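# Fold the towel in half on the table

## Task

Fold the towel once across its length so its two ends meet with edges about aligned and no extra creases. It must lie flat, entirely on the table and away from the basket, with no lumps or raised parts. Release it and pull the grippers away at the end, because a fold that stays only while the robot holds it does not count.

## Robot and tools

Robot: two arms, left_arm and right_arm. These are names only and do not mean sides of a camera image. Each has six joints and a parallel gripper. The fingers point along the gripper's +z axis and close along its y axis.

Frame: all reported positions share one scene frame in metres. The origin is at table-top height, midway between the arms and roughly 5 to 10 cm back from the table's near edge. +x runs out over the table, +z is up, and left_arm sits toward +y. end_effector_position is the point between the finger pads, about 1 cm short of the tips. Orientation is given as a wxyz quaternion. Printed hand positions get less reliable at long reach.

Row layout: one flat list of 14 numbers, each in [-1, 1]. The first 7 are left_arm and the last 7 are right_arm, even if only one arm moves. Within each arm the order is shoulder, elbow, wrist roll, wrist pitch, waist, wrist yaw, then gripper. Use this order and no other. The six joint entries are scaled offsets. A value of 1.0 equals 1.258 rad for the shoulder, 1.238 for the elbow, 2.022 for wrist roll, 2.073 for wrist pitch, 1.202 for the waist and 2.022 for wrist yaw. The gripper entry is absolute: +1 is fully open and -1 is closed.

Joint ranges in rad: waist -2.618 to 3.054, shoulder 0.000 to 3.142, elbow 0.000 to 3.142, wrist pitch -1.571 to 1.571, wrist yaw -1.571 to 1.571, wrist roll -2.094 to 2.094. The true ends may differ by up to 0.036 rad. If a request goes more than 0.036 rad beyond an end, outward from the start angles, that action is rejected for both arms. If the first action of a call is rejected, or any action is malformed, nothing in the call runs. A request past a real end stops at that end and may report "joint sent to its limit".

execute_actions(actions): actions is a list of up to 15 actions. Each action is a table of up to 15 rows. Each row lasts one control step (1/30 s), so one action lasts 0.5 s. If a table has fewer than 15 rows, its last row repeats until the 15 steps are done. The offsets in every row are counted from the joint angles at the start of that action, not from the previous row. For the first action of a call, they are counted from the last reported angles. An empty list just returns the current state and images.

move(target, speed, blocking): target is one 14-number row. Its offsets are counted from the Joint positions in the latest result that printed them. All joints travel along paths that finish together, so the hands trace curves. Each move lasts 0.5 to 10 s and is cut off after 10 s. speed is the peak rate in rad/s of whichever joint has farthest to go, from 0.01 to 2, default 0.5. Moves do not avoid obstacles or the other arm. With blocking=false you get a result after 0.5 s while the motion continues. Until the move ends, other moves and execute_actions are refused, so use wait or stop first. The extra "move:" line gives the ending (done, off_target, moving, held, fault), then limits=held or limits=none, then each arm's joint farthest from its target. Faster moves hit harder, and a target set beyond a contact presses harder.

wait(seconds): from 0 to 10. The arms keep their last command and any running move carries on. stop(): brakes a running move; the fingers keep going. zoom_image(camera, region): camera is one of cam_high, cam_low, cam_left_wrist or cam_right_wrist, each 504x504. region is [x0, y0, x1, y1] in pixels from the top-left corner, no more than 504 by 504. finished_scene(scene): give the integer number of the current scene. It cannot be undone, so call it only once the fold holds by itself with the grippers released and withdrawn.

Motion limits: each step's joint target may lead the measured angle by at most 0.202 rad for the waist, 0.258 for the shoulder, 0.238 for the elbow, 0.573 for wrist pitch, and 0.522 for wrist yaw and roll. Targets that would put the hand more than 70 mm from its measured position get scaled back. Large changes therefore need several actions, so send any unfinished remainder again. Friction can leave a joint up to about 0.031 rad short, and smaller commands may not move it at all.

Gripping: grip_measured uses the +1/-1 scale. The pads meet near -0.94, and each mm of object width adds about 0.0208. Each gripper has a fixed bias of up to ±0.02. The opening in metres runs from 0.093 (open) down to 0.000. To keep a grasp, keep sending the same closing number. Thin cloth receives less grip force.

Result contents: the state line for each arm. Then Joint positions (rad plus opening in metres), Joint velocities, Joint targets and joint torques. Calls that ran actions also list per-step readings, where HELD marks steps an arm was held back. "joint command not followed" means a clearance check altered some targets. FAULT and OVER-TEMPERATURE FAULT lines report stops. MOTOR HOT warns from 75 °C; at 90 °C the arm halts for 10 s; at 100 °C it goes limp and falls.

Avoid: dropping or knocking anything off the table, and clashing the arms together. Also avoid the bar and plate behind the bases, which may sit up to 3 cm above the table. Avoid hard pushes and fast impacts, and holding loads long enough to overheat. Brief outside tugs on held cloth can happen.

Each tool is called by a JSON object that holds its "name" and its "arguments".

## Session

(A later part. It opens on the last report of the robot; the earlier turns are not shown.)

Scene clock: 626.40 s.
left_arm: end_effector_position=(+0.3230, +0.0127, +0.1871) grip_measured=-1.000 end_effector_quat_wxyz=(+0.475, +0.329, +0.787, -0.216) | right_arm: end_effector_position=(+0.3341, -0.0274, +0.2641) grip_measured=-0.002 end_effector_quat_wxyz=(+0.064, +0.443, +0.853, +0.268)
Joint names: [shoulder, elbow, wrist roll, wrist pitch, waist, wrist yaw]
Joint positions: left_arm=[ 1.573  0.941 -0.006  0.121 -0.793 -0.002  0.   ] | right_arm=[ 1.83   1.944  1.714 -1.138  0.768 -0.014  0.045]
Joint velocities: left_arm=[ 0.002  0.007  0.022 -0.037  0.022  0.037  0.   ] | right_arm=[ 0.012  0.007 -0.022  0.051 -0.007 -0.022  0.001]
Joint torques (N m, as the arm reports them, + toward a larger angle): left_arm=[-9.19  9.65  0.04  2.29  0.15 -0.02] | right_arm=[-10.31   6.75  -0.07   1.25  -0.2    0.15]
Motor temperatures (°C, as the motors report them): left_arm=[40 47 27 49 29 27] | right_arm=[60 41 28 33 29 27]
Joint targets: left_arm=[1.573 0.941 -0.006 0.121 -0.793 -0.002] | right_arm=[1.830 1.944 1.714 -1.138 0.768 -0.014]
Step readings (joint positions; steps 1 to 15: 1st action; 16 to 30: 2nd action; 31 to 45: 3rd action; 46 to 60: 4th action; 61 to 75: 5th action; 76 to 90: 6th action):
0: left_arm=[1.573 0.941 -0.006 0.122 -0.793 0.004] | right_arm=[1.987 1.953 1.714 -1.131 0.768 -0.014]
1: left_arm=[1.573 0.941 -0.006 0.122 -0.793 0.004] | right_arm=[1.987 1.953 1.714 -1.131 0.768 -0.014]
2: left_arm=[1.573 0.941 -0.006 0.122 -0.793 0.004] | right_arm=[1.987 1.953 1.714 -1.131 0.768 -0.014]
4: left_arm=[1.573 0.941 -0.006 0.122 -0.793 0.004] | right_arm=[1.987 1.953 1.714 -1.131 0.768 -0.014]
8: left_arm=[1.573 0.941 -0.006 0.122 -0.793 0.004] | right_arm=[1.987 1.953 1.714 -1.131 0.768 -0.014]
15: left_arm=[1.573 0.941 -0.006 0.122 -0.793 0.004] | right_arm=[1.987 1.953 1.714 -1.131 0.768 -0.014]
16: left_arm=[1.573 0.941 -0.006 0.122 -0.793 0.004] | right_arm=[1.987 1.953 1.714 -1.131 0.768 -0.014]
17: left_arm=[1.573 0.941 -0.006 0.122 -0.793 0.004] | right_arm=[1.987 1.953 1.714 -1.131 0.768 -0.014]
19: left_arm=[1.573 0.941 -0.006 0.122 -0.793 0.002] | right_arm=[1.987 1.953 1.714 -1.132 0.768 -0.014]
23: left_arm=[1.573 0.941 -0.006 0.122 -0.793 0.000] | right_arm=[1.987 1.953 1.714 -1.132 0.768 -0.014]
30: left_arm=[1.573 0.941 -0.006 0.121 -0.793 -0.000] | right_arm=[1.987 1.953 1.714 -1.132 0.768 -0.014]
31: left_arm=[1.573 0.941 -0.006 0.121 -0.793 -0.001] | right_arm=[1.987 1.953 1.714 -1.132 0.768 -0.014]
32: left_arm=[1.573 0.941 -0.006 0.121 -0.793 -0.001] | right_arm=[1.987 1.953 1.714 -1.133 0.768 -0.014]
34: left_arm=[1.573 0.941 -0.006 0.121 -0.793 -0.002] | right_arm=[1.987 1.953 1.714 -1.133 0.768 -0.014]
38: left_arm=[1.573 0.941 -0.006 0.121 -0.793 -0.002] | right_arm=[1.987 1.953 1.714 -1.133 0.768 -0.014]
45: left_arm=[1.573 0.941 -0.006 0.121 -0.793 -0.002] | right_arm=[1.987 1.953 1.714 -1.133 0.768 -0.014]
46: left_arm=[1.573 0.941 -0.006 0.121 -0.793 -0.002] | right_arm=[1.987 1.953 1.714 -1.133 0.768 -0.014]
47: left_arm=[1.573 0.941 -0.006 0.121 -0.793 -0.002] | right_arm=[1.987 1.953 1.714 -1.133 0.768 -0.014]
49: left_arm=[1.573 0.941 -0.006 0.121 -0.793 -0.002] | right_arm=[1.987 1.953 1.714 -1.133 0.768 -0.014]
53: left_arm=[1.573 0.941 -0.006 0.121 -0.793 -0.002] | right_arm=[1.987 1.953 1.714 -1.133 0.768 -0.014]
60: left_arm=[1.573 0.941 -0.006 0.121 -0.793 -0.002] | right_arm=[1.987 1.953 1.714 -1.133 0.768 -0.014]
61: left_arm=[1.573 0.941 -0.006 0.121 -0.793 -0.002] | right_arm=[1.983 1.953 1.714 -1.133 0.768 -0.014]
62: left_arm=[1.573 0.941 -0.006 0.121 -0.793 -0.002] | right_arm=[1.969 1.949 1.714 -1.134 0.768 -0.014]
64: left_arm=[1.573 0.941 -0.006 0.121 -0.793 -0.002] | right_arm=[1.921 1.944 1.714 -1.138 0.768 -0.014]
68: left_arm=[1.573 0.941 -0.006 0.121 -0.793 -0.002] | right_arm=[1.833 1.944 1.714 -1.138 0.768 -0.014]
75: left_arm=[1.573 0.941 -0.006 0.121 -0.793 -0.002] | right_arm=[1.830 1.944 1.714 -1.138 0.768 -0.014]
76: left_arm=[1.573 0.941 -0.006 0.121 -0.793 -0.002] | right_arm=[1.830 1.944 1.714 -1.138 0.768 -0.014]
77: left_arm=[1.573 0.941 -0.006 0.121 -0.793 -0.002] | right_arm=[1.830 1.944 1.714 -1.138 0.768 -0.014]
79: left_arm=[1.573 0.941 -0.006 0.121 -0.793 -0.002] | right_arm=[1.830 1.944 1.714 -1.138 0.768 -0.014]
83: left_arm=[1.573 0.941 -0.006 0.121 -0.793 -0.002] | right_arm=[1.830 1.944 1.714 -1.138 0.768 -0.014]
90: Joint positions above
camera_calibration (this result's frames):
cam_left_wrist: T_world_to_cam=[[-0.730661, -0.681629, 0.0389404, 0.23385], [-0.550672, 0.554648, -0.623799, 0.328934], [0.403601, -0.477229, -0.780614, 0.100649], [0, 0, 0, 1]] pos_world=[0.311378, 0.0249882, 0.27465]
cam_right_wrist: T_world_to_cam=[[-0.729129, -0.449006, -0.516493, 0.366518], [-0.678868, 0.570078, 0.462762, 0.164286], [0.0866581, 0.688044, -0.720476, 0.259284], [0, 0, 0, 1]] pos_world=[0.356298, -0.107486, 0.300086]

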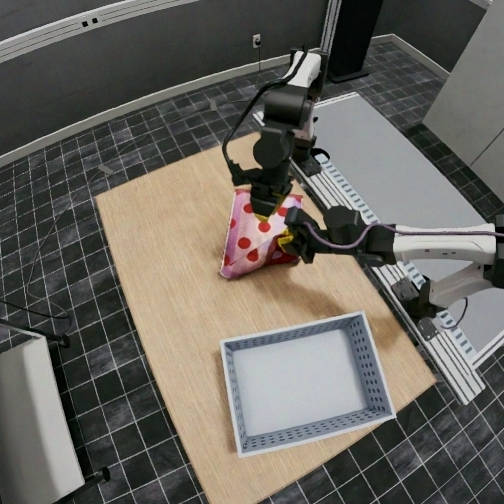

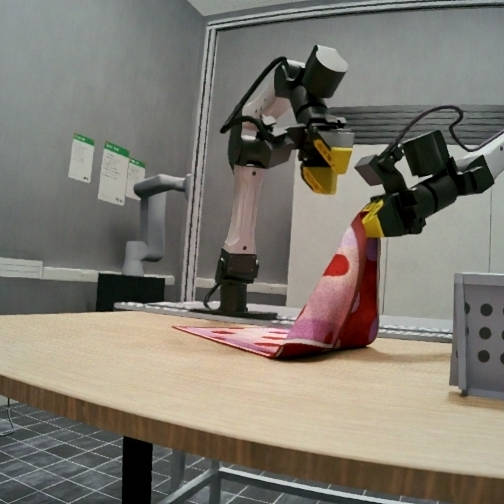

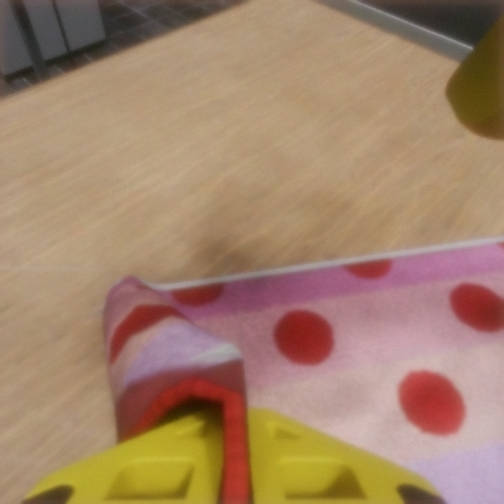

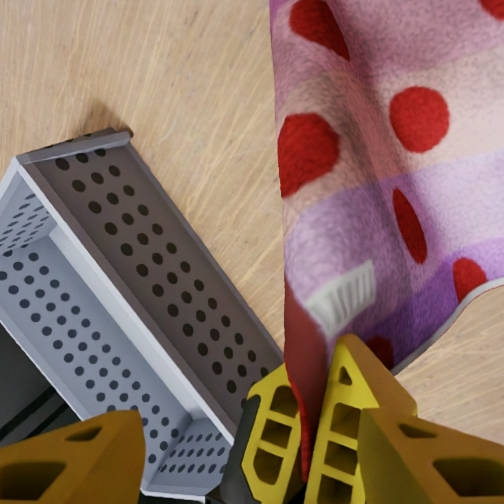

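{"name": "move", "arguments": {"target": [0,0,0,0,0,0,-1,0.1,0.15,-0.65,0,-0.2,0,0.15], "speed": 0.8}}

{"name": "move", "arguments": {"target": [0,0,0,0,0,0,-1,0.281,0.05,0,0,0.09,0,0.15], "speed": 0.5}}

Scene clock: 644.43 s.
left_arm: end_effector_position=(+0.3230, +0.0127, +0.1871) grip_measured=-1.000 end_effector_quat_wxyz=(+0.475, +0.329, +0.787, -0.216) | right_arm: end_effector_position=(+0.4277, -0.0952, +0.2636) grip_measured=+0.148 end_effector_quat_wxyz=(+0.244, -0.052, +0.956, +0.154)
Joint names: [shoulder, elbow, wrist roll, wrist pitch, waist, wrist yaw]
Joint positions: left_arm=[ 1.573  0.941 -0.006  0.121 -0.793 -0.002  0.   ] | right_arm=[ 1.947  2.099  0.41  -1.139  0.531 -0.014  0.052]
Joint velocities: left_arm=[-0.012 -0.007  0.007 -0.051 -0.002  0.051  0.   ] | right_arm=[ 0.007  0.007 -0.066 -0.022 -0.017 -0.051  0.   ]
Joint torques (N m, as the arm reports them, + toward a larger angle): left_arm=[-9.18  9.74  0.04  2.28  0.18 -0.03] | right_arm=[-10.71   9.07  -0.13   1.38  -0.51   0.12]
Motor temperatures (°C, as the motors report them): left_arm=[41 47 27 49 29 27] | right_arm=[58 41 28 34 29 27]
Joint targets: left_arm=[1.573 0.941 -0.006 0.121 -0.793 -0.002] | right_arm=[1.955 2.130 0.400 -1.138 0.527 -0.014]
move: off_target (right_arm); limits=none; left_arm: farthest joint: the waist, 0.000 radians from its target (0.000 radians at the start); right_arm: farthest joint: the elbow, 0.030 radians from its target (0.186 radians at the start)
camera_calibration (this result's frames):
cam_left_wrist: T_world_to_cam=[[-0.730661, -0.681629, 0.0389404, 0.23385], [-0.550672, 0.554648, -0.623799, 0.328934], [0.403601, -0.477229, -0.780614, 0.100649], [0, 0, 0, 1]] pos_world=[0.311378, 0.0249882, 0.27465]
cam_right_wrist: T_world_to_cam=[[0.163515, -0.945377, -0.282001, -0.0868504], [-0.984577, -0.138352, -0.107086, 0.480304], [0.0622211, 0.295161, -0.953419, 0.331957], [0, 0, 0, 1]] pos_world=[0.466443, -0.113636, 0.343436]

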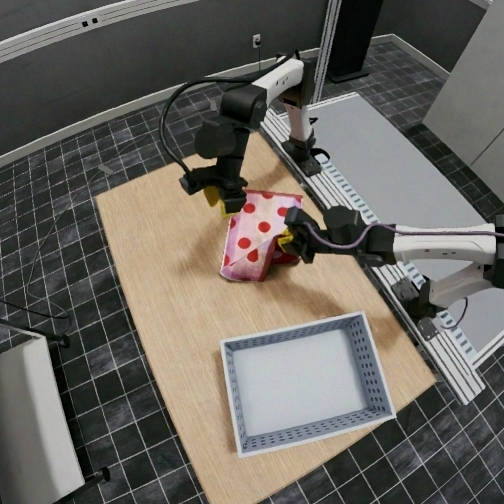

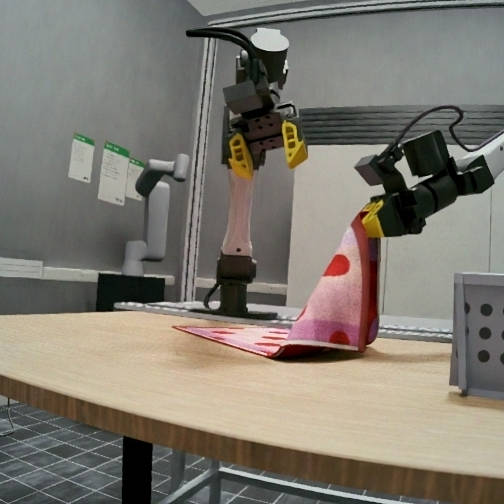

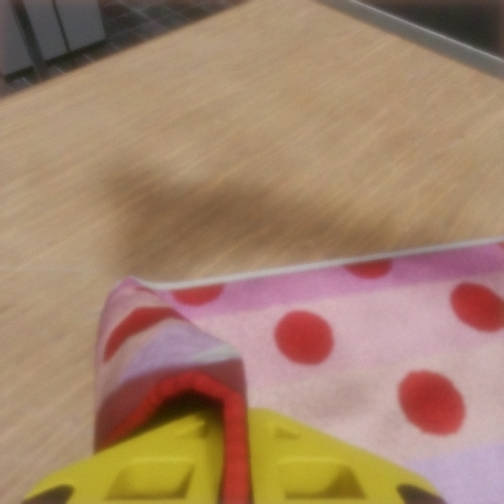

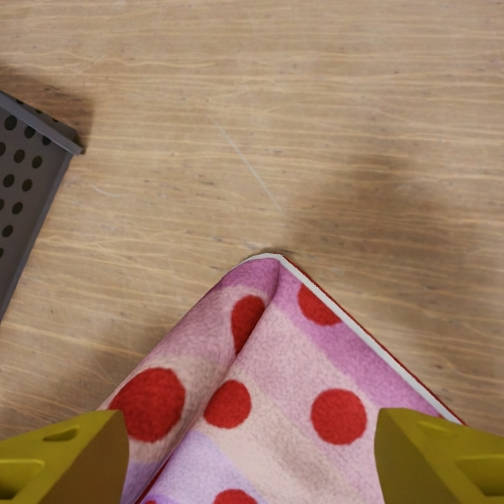

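Scene clock: 645.60 s.
left_arm: end_effector_position=(+0.3230, +0.0127, +0.1871) grip_measured=-1.000 end_effector_quat_wxyz=(+0.475, +0.329, +0.787, -0.216) | right_arm: end_effector_position=(+0.4199, -0.0359, +0.1022) grip_measured=+0.148 end_effector_quat_wxyz=(+0.096, -0.104, +0.986, +0.087)
Joint names: [shoulder, elbow, wrist roll, wrist pitch, waist, wrist yaw]
Joint positions: left_arm=[ 1.573  0.941 -0.006  0.121 -0.793 -0.002  0.   ] | right_arm=[ 2.307  2.128  0.41  -1.14   0.625 -0.014  0.052]
Joint velocities: left_arm=[-0.002  0.002  0.037  0.007  0.017 -0.037  0.   ] | right_arm=[ 0.017 -0.007  0.037  0.022  0.002 -0.022 -0.   ]
Joint torques (N m, as the arm reports them, + toward a larger angle): left_arm=[-9.17  9.74  0.05  2.27  0.19 -0.02] | right_arm=[-15.14   9.22  -0.04   0.82   1.1    0.12]
Motor temperatures (°C, as the motors report them): left_arm=[41 47 27 49 29 27] | right_arm=[59 41 28 34 29 27]
Joint targets: left_arm=[1.573 0.941 -0.006 0.121 -0.793 -0.002] | right_arm=[2.300 2.161 0.410 -1.139 0.639 -0.014]
move: off_target (right_arm); limits=none; left_arm: farthest joint: the waist, 0.000 radians from its target (0.000 radians at the start); right_arm: farthest joint: the elbow, 0.033 radians from its target (0.062 radians at the start)
camera_calibration (this result's frames):
cam_left_wrist: T_world_to_cam=[[-0.730661, -0.681629, 0.0389404, 0.23385], [-0.550672, 0.554648, -0.623799, 0.328934], [0.403601, -0.477229, -0.780614, 0.100649], [0, 0, 0, 1]] pos_world=[0.311378, 0.0249882, 0.27465]
cam_right_wrist: T_world_to_cam=[[0.206263, -0.965158, -0.161016, -0.106036], [-0.951824, -0.236064, 0.195714, 0.415275], [-0.226905, 0.11289, -0.967352, 0.277304], [0, 0, 0, 1]] pos_world=[0.480062, -0.0356146, 0.169902]

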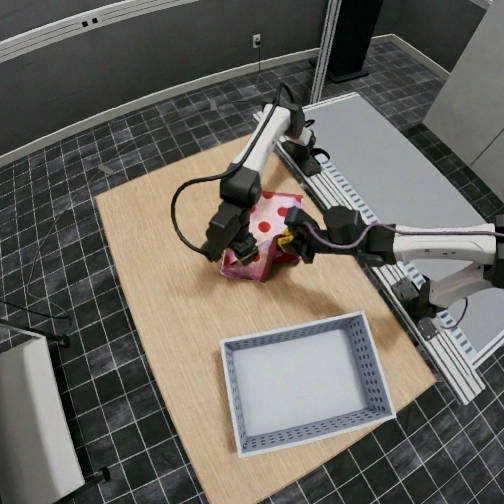

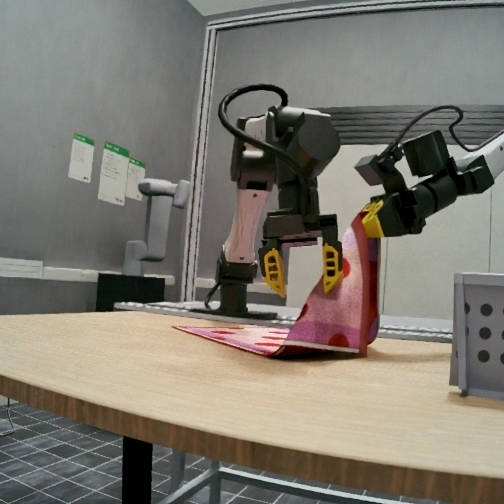

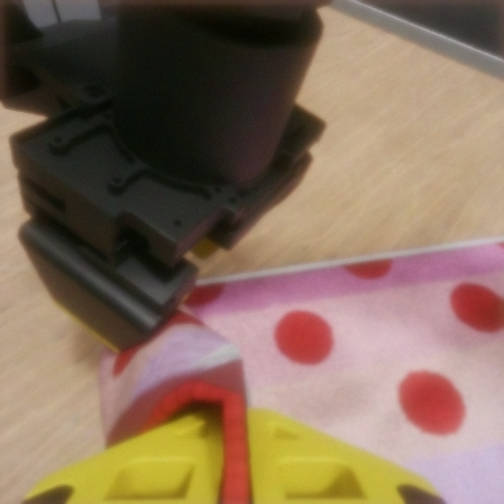

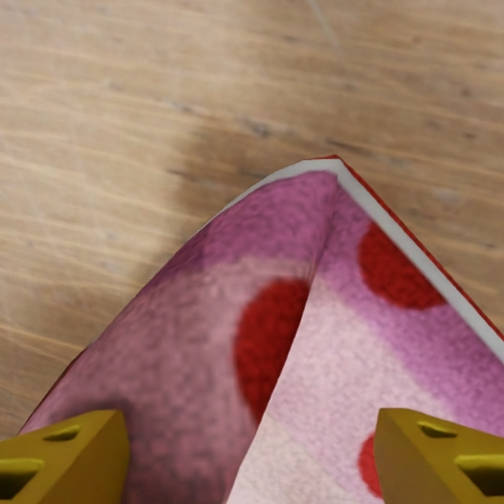

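{"name": "move", "arguments": {"target": [0,0,0,0,0,0,-1,-0.4,0,-0.2,0,-0.25,0,0.15], "speed": 0.8}}

{"name": "move", "arguments": {"target": [0.384,0.089,-0.64,0.137,0.319,0.1,-1,0,0,0,0,0,0,0.15], "speed": 0.35}}

Scene clock: 708.63 s.
left_arm: end_effector_position=(+0.3230, +0.0127, +0.1871) grip_measured=-1.000 end_effector_quat_wxyz=(+0.475, +0.329, +0.787, -0.216) | right_arm: end_effector_position=(+0.4487, -0.1966, +0.3343) grip_measured=+0.148 end_effector_quat_wxyz=(+0.353, -0.137, +0.922, +0.085)
Joint names: [shoulder, elbow, wrist roll, wrist pitch, waist, wrist yaw]
Joint positions: left_arm=[ 1.573  0.941 -0.006  0.121 -0.793 -0.002  0.   ] | right_arm=[ 1.804  2.128  0.015 -1.142  0.324 -0.011  0.052]
Joint velocities: left_arm=[ 0.002  0.002  0.007 -0.022  0.012  0.081  0.   ] | right_arm=[-0.027 -0.012 -0.051 -0.022 -0.007  0.037 -0.001]
Joint torques (N m, as the arm reports them, + toward a larger angle): left_arm=[-9.17  9.75  0.04  2.29  0.17 -0.03] | right_arm=[-9.9   6.53 -0.12  1.62 -0.1   0.07]
Motor temperatures (°C, as the motors report them): left_arm=[42 47 27 50 29 27] | right_arm=[69 45 28 33 29 27]
Joint targets: left_arm=[1.573 0.941 -0.006 0.121 -0.793 -0.002] | right_arm=[1.804 2.128 0.006 -1.140 0.325 -0.013]
move: done; limits=none; left_arm: farthest joint: the waist, 0.000 radians from its target (0.000 radians at the start); right_arm: farthest joint: the wrist roll, 0.009 radians from its target (0.404 radians at the start)
camera_calibration (this result's frames):
cam_left_wrist: T_world_to_cam=[[-0.730661, -0.681629, 0.0389404, 0.23385], [-0.550672, 0.554648, -0.623799, 0.328934], [0.403601, -0.477229, -0.780614, 0.100649], [0, 0, 0, 1]] pos_world=[0.311378, 0.0249882, 0.27465]
cam_right_wrist: T_world_to_cam=[[0.303829, -0.949735, -0.0754425, -0.29902], [-0.908016, -0.264688, -0.324726, 0.508041], [0.288435, 0.167164, -0.942794, 0.297729], [0, 0, 0, 1]] pos_world=[0.466284, -0.199287, 0.423113]

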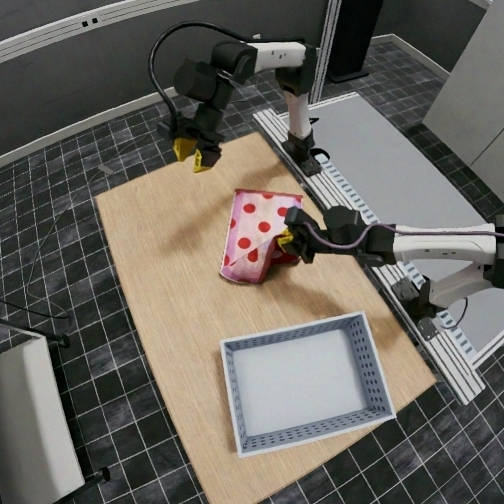

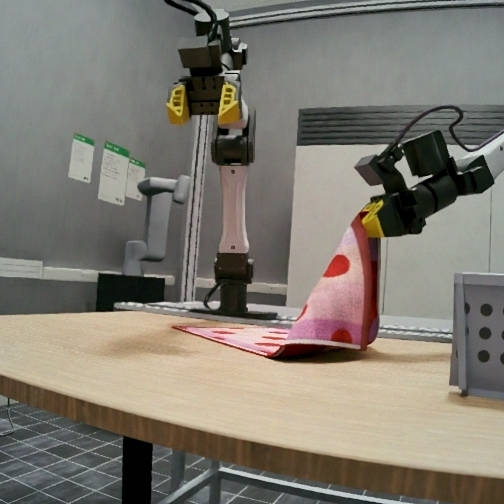

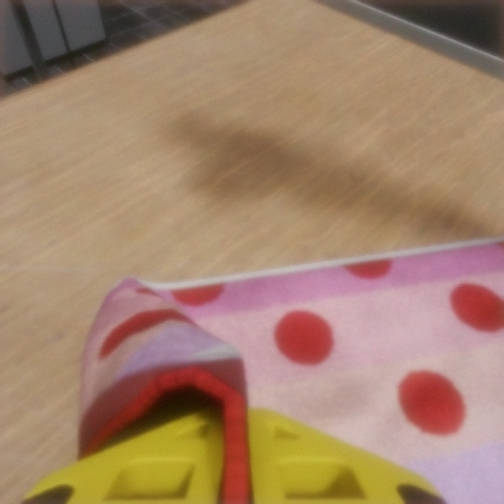

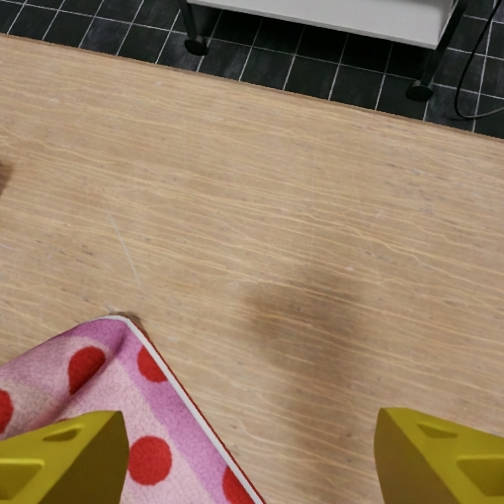

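Scene clock: 713.03 s.
left_arm: end_effector_position=(+0.4713, +0.0890, +0.0939) grip_measured=-1.000 end_effector_quat_wxyz=(+0.270, -0.300, +0.794, -0.455) | right_arm: end_effector_position=(+0.4487, -0.1966, +0.3343) grip_measured=+0.148 end_effector_quat_wxyz=(+0.353, -0.137, +0.922, +0.085)
Joint names: [shoulder, elbow, wrist roll, wrist pitch, waist, wrist yaw]
Joint positions: left_arm=[ 2.011  1.053 -1.262  0.456 -0.424  0.189  0.   ] | right_arm=[ 1.804  2.128  0.015 -1.142  0.324 -0.011  0.052]
Joint velocities: left_arm=[ 0.002  0.007 -0.037  0.007 -0.007 -0.037  0.   ] | right_arm=[-0.032 -0.007 -0.022  0.051  0.002 -0.037 -0.   ]
Joint torques (N m, as the arm reports them, + toward a larger angle): left_arm=[-8.89  8.21 -0.24  1.78  1.26  0.11] | right_arm=[-9.86  6.55 -0.04  1.6  -0.19  0.1 ]
Motor temperatures (°C, as the motors report them): left_arm=[42 47 27 50 29 27] | right_arm=[68 44 28 33 29 27]
Joint targets: left_arm=[2.056 1.051 -1.301 0.405 -0.409 0.200] | right_arm=[1.804 2.128 0.015 -1.142 0.324 -0.011]
move: off_target (left_arm); limits=none; left_arm: farthest joint: the wrist pitch, 0.051 radians from its target (0.284 radians at the start); right_arm: farthest joint: the waist, 0.000 radians from its target (0.000 radians at the start)
camera_calibration (this result's frames):
cam_left_wrist: T_world_to_cam=[[0.224589, -0.394064, 0.89122, -0.158025], [-0.903893, -0.425936, 0.0394497, 0.501673], [0.364057, -0.814427, -0.451853, 0.0222144], [0, 0, 0, 1]] pos_world=[0.480862, 0.169501, 0.131082]
cam_right_wrist: T_world_to_cam=[[0.303829, -0.949735, -0.0754425, -0.29902], [-0.908016, -0.264688, -0.324726, 0.508041], [0.288435, 0.167164, -0.942794, 0.297729], [0, 0, 0, 1]] pos_world=[0.466284, -0.199287, 0.423113]

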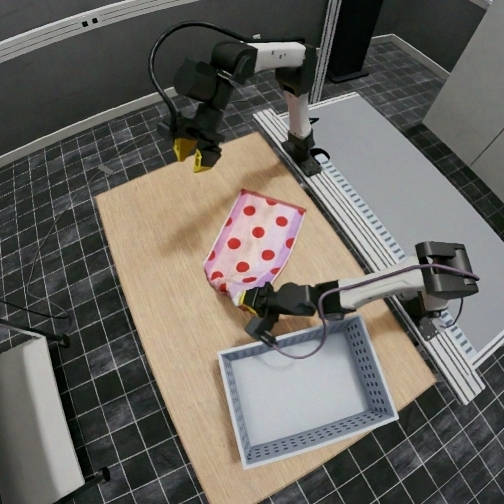

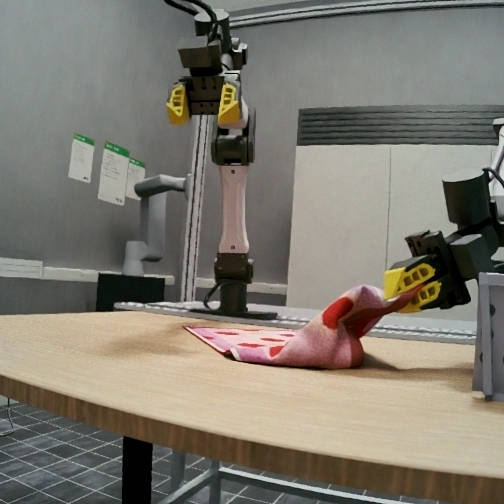

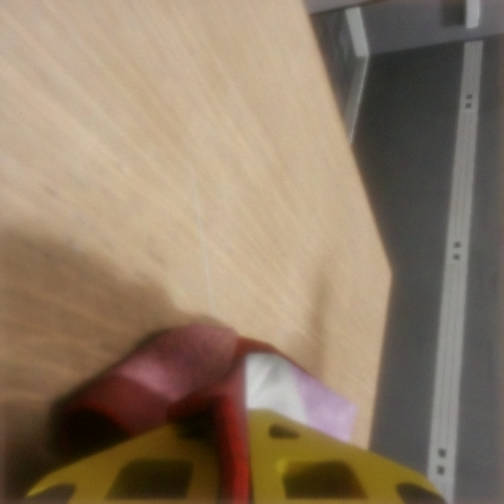

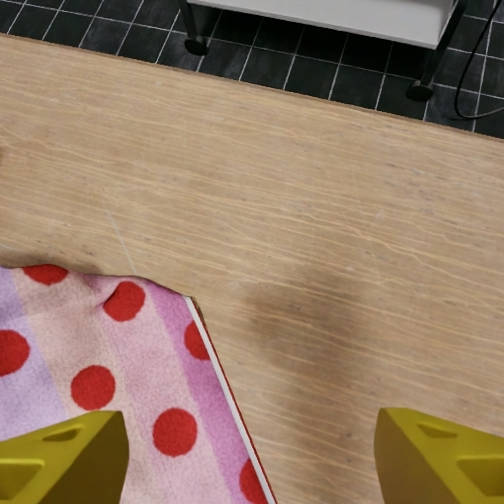

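{"name": "move", "arguments": {"target": [0,0,0,0,0,0,-1,0.442,-0.481,0,0.71,-0.24,-0.54,-1], "speed": 1.0}}

Scene clock: 779.50 s.
left_arm: end_effector_position=(+0.4720, +0.0887, +0.0959) grip_measured=-1.000 end_effector_quat_wxyz=(+0.272, -0.298, +0.793, -0.457) | right_arm: end_effector_position=(+0.5526, -0.1670, +0.0877) grip_measured=-1.000 end_effector_quat_wxyz=(+0.413, -0.254, +0.734, +0.476)
Joint names: [shoulder, elbow, wrist roll, wrist pitch, waist, wrist yaw]
Joint positions: left_arm=[ 2.01   1.053 -1.261  0.463 -0.424  0.189  0.   ] | right_arm=[ 2.368  1.543  0.015  0.302  0.035 -1.092  0.   ]
Joint velocities: left_arm=[-0.002  0.002 -0.051  0.007 -0.022  0.022  0.   ] | right_arm=[-0.012 -0.007 -0.066 -0.007 -0.012  0.007  0.   ]
Joint torques (N m, as the arm reports them, + toward a larger angle): left_arm=[-12.85   8.47   0.09   2.21   0.18   0.01] | right_arm=[-15.38   5.71  -0.06   1.82  -0.22  -0.36]
Motor temperatures (°C, as the motors report them): left_arm=[42 45 27 47 29 27] | right_arm=[59 41 28 36 29 27]
Joint targets: left_arm=[2.011 1.053 -1.262 0.456 -0.424 0.189] | right_arm=[2.361 1.533 0.015 0.330 0.035 -1.103]
move: off_target (right_arm); limits=none; left_arm: farthest joint: the wrist pitch, 0.007 radians from its target (0.000 radians at the start); right_arm: farthest joint: the wrist pitch, 0.028 radians from its target (1.472 radians at the start)
camera_calibration (this result's frames):
cam_left_wrist: T_world_to_cam=[[0.217526, -0.39218, 0.893799, -0.157118], [-0.904344, -0.425495, 0.0333946, 0.502868], [0.367211, -0.815567, -0.447222, 0.0208155], [0, 0, 0, 1]] pos_world=[0.481299, 0.169326, 0.132948]
cam_right_wrist: T_world_to_cam=[[0.758851, -0.412476, -0.503992, -0.445222], [-0.641098, -0.336912, -0.689554, 0.402557], [0.114623, 0.846377, -0.520103, 0.202774], [0, 0, 0, 1]] pos_world=[0.572693, -0.21964, 0.15866]

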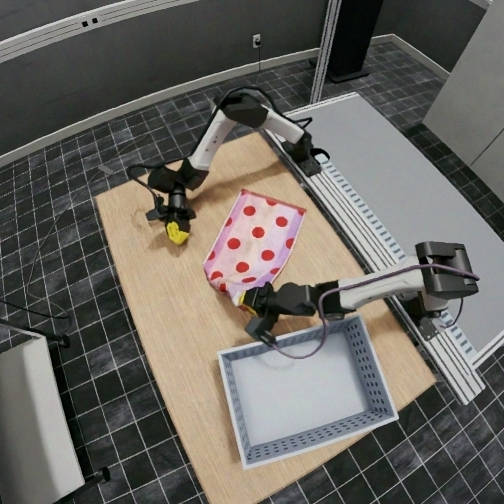

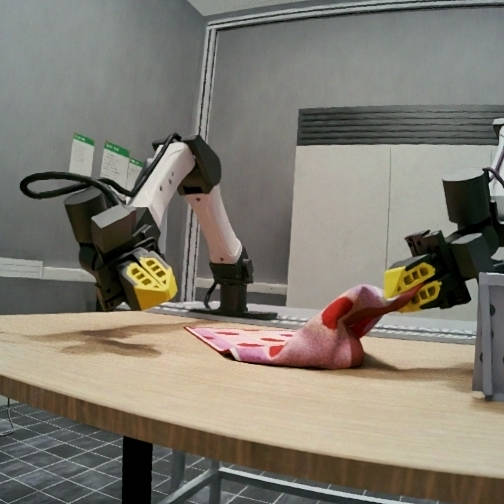

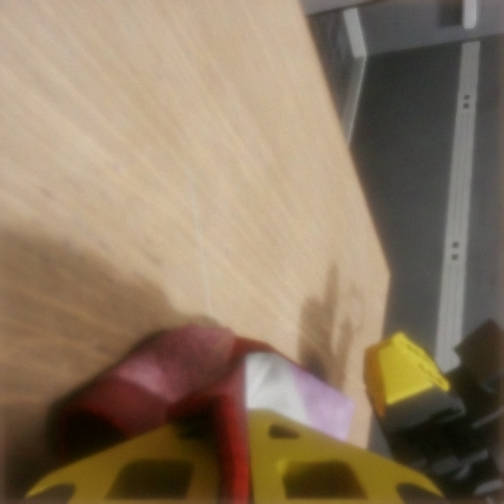

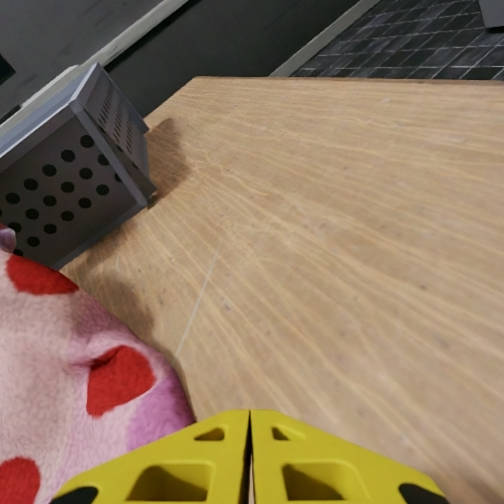

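{"name": "move", "arguments": {"target": [0,0,0,0,0,0,-1,-0.01,-0.26,0,0.15,0.03,0,-1], "speed": 0.4}}

{"name": "zoom_image", "arguments": {"camera": "cam_high", "region": [150,190,290,330]}}

Scene clock: 797.03 s.
left_arm: end_effector_position=(+0.4721, +0.0887, +0.0961) grip_measured=-1.000 end_effector_quat_wxyz=(+0.273, -0.298, +0.792, -0.457) | right_arm: end_effector_position=(+0.5060, -0.1609, +0.0457) grip_measured=-1.000 end_effector_quat_wxyz=(+0.432, -0.272, +0.720, +0.469)
Joint names: [shoulder, elbow, wrist roll, wrist pitch, waist, wrist yaw]
Joint positions: left_arm=[ 2.01   1.053 -1.261  0.463 -0.424  0.189  0.   ] | right_arm=[ 2.357  1.258  0.006  0.629  0.048 -1.088  0.   ]
Joint velocities: left_arm=[ 0.012 -0.017 -0.007  0.007 -0.002 -0.007  0.   ] | right_arm=[-0.002 -0.002  0.066  0.007 -0.007 -0.051  0.   ]
Joint torques (N m, as the arm reports them, + toward a larger angle): left_arm=[-12.91   8.47   0.1    2.26   0.17   0.01] | right_arm=[-13.65   2.74   0.02   1.43   2.06  -0.24]
Motor temperatures (°C, as the motors report them): left_arm=[45 45 27 48 29 27] | right_arm=[64 41 28 37 29 27]
Joint targets: left_arm=[2.010 1.053 -1.261 0.462 -0.424 0.189] | right_arm=[2.356 1.222 0.015 0.613 0.071 -1.091]
move: off_target (right_arm); limits=none; left_arm: farthest joint: the waist, 0.000 radians from its target (0.000 radians at the start); right_arm: farthest joint: the elbow, 0.037 radians from its target (0.322 radians at the start)
camera_calibration (this result's frames):
cam_left_wrist: T_world_to_cam=[[0.216922, -0.39188, 0.894078, -0.15706], [-0.904356, -0.425509, 0.0329119, 0.502972], [0.36754, -0.815703, -0.446701, 0.0206424], [0, 0, 0, 1]] pos_world=[0.481348, 0.169308, 0.133091]
cam_right_wrist: T_world_to_cam=[[0.791428, -0.406465, -0.456538, -0.446185], [-0.595561, -0.344556, -0.725664, 0.323182], [0.137654, 0.846207, -0.514767, 0.169132], [0, 0, 0, 1]] pos_world=[0.522316, -0.213125, 0.117884]

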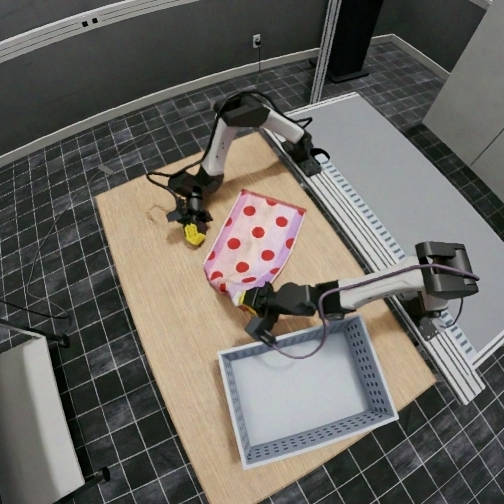

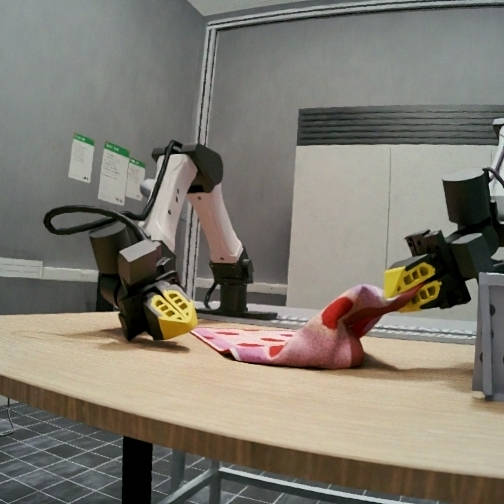

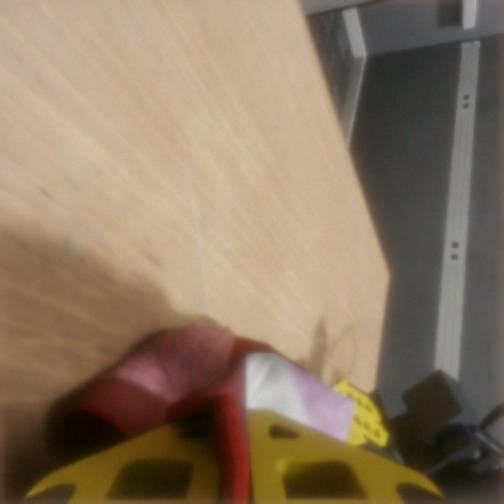

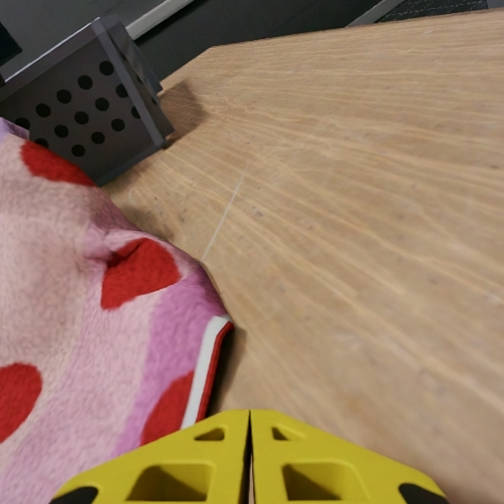

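Region (150, 190, 290, 330) of cam_high's 504x504 image, scaled by 3.600, with more detail than that image has.

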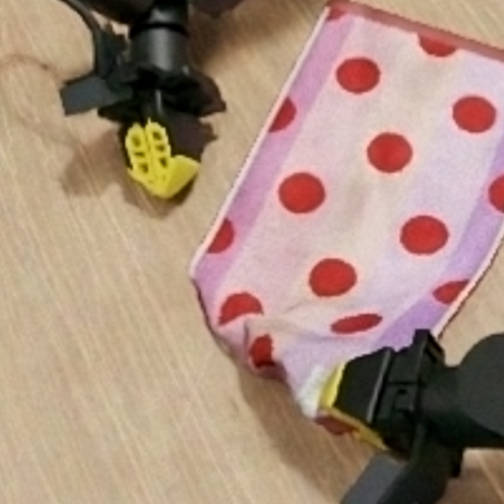

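{"name": "execute_actions", "arguments": {"actions": []}}

Scene clock: 827.23 s.
left_arm: end_effector_position=(+0.4721, +0.0887, +0.0961) grip_measured=-1.000 end_effector_quat_wxyz=(+0.273, -0.298, +0.792, -0.457) | right_arm: end_effector_position=(+0.5060, -0.1609, +0.0457) grip_measured=-1.000 end_effector_quat_wxyz=(+0.432, -0.272, +0.720, +0.469)
Joint names: [shoulder, elbow, wrist roll, wrist pitch, waist, wrist yaw]
Joint positions: left_arm=[ 2.01   1.053 -1.261  0.463 -0.424  0.189  0.   ] | right_arm=[ 2.357  1.258  0.006  0.629  0.048 -1.088  0.   ]
Joint velocities: left_arm=[-0.022 -0.007 -0.007 -0.037  0.012 -0.007  0.   ] | right_arm=[ 0.027 -0.007 -0.022 -0.022 -0.017 -0.095  0.   ]
Joint torques (N m, as the arm reports them, + toward a larger angle): left_arm=[-12.9    8.44   0.11   2.25   0.18   0.01] | right_arm=[-13.66   2.74   0.02   1.43   2.05  -0.24]
Motor temperatures (°C, as the motors report them): left_arm=[47 45 27 49 29 27] | right_arm=[66 38 28 36 29 27]
Joint targets: left_arm=[2.010 1.053 -1.261 0.462 -0.424 0.189] | right_arm=[2.356 1.222 0.015 0.613 0.071 -1.091]
camera_calibration (this result's frames):
cam_left_wrist: T_world_to_cam=[[0.216922, -0.39188, 0.894078, -0.15706], [-0.904356, -0.425509, 0.0329119, 0.502972], [0.36754, -0.815703, -0.446701, 0.0206424], [0, 0, 0, 1]] pos_world=[0.481348, 0.169308, 0.133091]
cam_right_wrist: T_world_to_cam=[[0.791428, -0.406465, -0.456538, -0.446185], [-0.595561, -0.344556, -0.725664, 0.323182], [0.137654, 0.846207, -0.514767, 0.169132], [0, 0, 0, 1]] pos_world=[0.522316, -0.213125, 0.117884]

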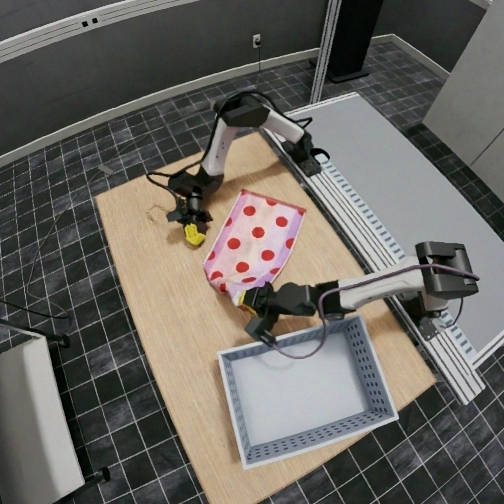

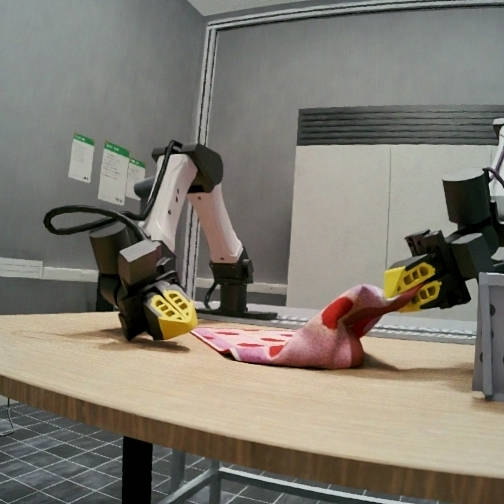

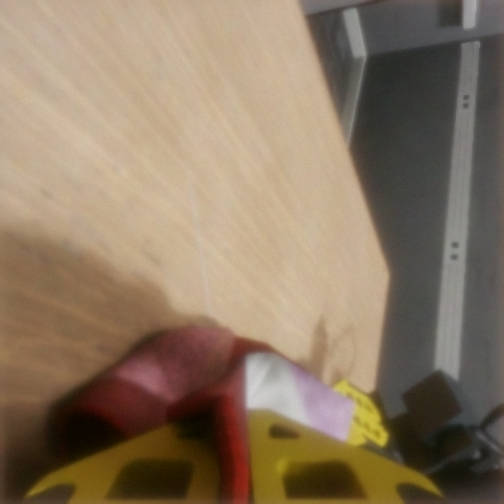

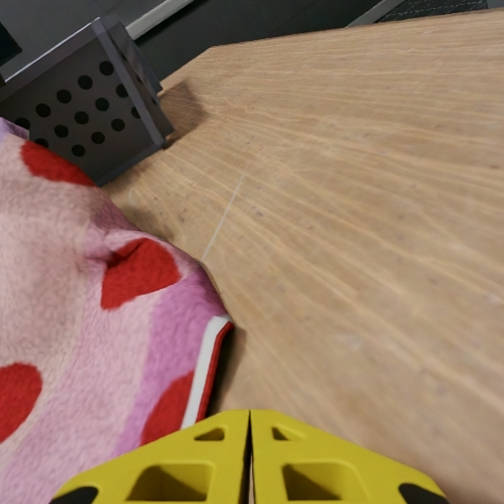

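{"name": "move", "arguments": {"target": [-0.2,-0.03,0,-0.1,-0.05,0,-1, -0.1,0,0,0,-0.15,0,-1], "speed": 0.3}}

Scene clock: 839.20 s.
left_arm: end_effector_position=(+0.4354, +0.0823, +0.1697) grip_measured=-1.000 end_effector_quat_wxyz=(+0.271, -0.275, +0.792, -0.473) | right_arm: end_effector_position=(+0.5350, -0.2560, +0.0929) grip_measured=-1.000 end_effector_quat_wxyz=(+0.508, -0.229, +0.722, +0.410)
Joint names: [shoulder, elbow, wrist roll, wrist pitch, waist, wrist yaw]
Joint positions: left_arm=[ 1.762  1.033 -1.261  0.265 -0.471  0.189  0.   ] | right_arm=[ 2.253  1.258  0.005  0.63  -0.133 -1.089  0.   ]
Joint velocities: left_arm=[-0.007 -0.007  0.037 -0.066 -0.012 -0.022  0.   ] | right_arm=[-0.012  0.022  0.022  0.037  0.012 -0.022  0.   ]
Joint torques (N m, as the arm reports them, + toward a larger angle): left_arm=[-11.44   7.82   0.11   2.25  -0.81   0.  ] | right_arm=[-15.24   5.95  -0.06   1.6   -0.14  -0.13]
Motor temperatures (°C, as the motors report them): left_arm=[48 44 27 49 29 27] | right_arm=[67 38 28 37 29 27]
Joint targets: left_arm=[1.758 1.016 -1.261 0.256 -0.484 0.189] | right_arm=[2.231 1.258 0.006 0.629 -0.132 -1.088]
move: off_target (right_arm); limits=none; left_arm: farthest joint: the elbow, 0.017 radians from its target (0.037 radians at the start); right_arm: farthest joint: the shoulder, 0.022 radians from its target (0.126 radians at the start)
camera_calibration (this result's frames):
cam_left_wrist: T_world_to_cam=[[0.173261, -0.38948, 0.904592, -0.200398], [-0.923834, -0.382598, 0.0122154, 0.473088], [0.341337, -0.837809, -0.426104, 0.0715925], [0, 0, 0, 1]] pos_world=[0.447339, 0.162932, 0.206005]
cam_right_wrist: T_world_to_cam=[[0.7445, -0.551911, -0.375651, -0.505906], [-0.574665, -0.243368, -0.781366, 0.361773], [0.339823, 0.7976, -0.498351, 0.147815], [0, 0, 0, 1]] pos_world=[0.534314, -0.309068, 0.166297]

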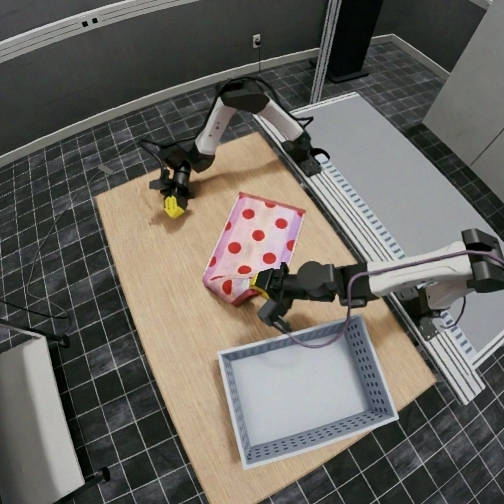

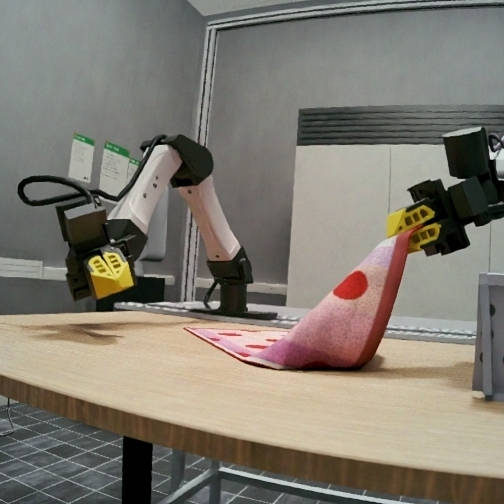

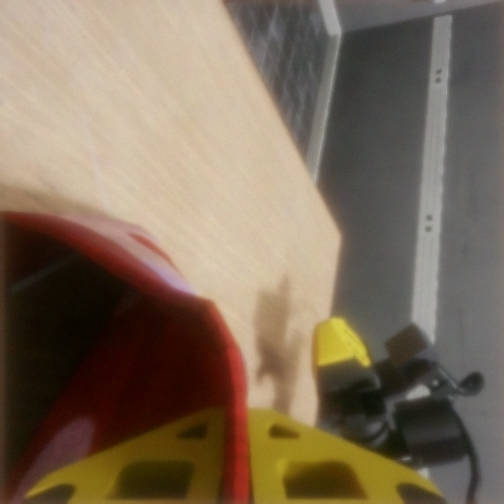

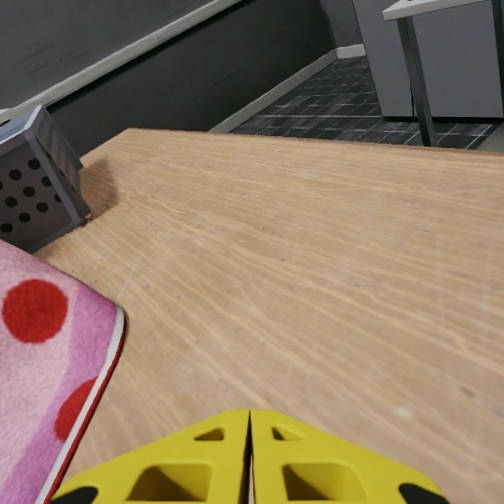

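{"name": "move", "arguments": {"target": [-0.22,0.06,0,-0.1,-0.1,0,-1, -0.68,0.03,0,-0.69,0.1,0.54,-1], "speed": 0.7}}

Scene clock: 847.87 s.
left_arm: end_effector_position=(+0.3764, +0.0609, +0.2810) grip_measured=-1.000 end_effector_quat_wxyz=(+0.282, -0.215, +0.773, -0.526) | right_arm: end_effector_position=(+0.3831, -0.3499, +0.2035) grip_measured=-1.000 end_effector_quat_wxyz=(+0.299, +0.022, +0.954, +0.014)
Joint names: [shoulder, elbow, wrist roll, wrist pitch, waist, wrist yaw]
Joint positions: left_arm=[ 1.493  1.095 -1.261  0.062 -0.578  0.189  0.   ] | right_arm=[ 1.415  1.267  0.005 -0.791 -0.028 -0.001  0.   ]
Joint velocities: left_arm=[ 0.002  0.002 -0.007  0.022 -0.002 -0.081  0.   ] | right_arm=[-0.012  0.002  0.066 -0.066  0.002 -0.007  0.   ]
Joint torques (N m, as the arm reports them, + toward a larger angle): left_arm=[-9.45 11.47  0.1   2.33 -0.82 -0.01] | right_arm=[-8.39  9.48 -0.04  1.37  1.24  0.16]
Motor temperatures (°C, as the motors report them): left_arm=[47 45 27 50 29 27] | right_arm=[68 38 28 37 29 27]
Joint targets: left_arm=[1.485 1.107 -1.261 0.058 -0.591 0.189] | right_arm=[1.398 1.295 0.005 -0.800 -0.013 0.003]
move: off_target (right_arm); limits=none; left_arm: farthest joint: the waist, 0.013 radians from its target (0.120 radians at the start); right_arm: farthest joint: the elbow, 0.029 radians from its target (0.037 radians at the start)
camera_calibration (this result's frames):
cam_left_wrist: T_world_to_cam=[[0.0306971, -0.339804, 0.939995, -0.258523], [-0.95493, -0.287757, -0.072838, 0.438825], [0.29524, -0.895393, -0.333322, 0.115934], [0, 0, 0, 1]] pos_world=[0.392755, 0.142234, 0.313617]
cam_right_wrist: T_world_to_cam=[[-0.0441436, -0.997545, -0.054371, -0.322249], [-0.979291, 0.0539713, -0.195129, 0.477864], [0.197585, 0.0446314, -0.979269, 0.218281], [0, 0, 0, 1]] pos_world=[0.410614, -0.35699, 0.28948]

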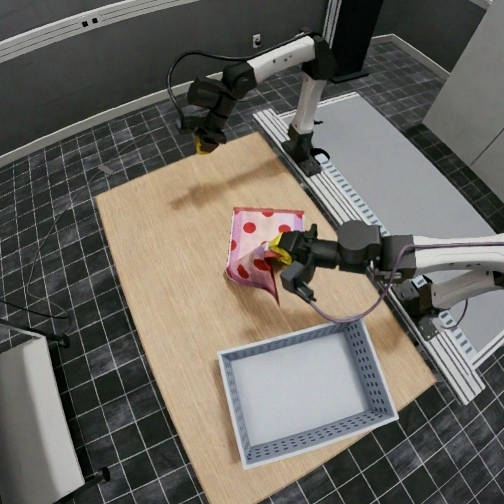

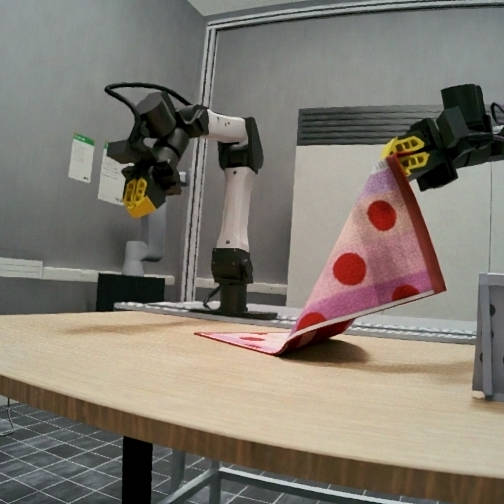

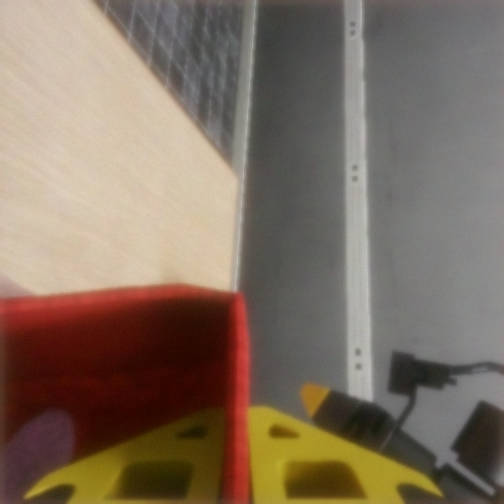

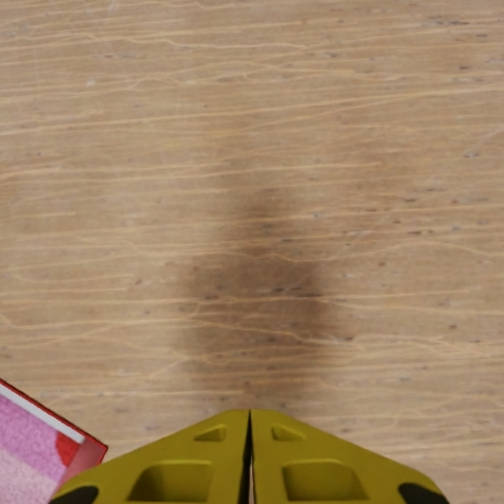

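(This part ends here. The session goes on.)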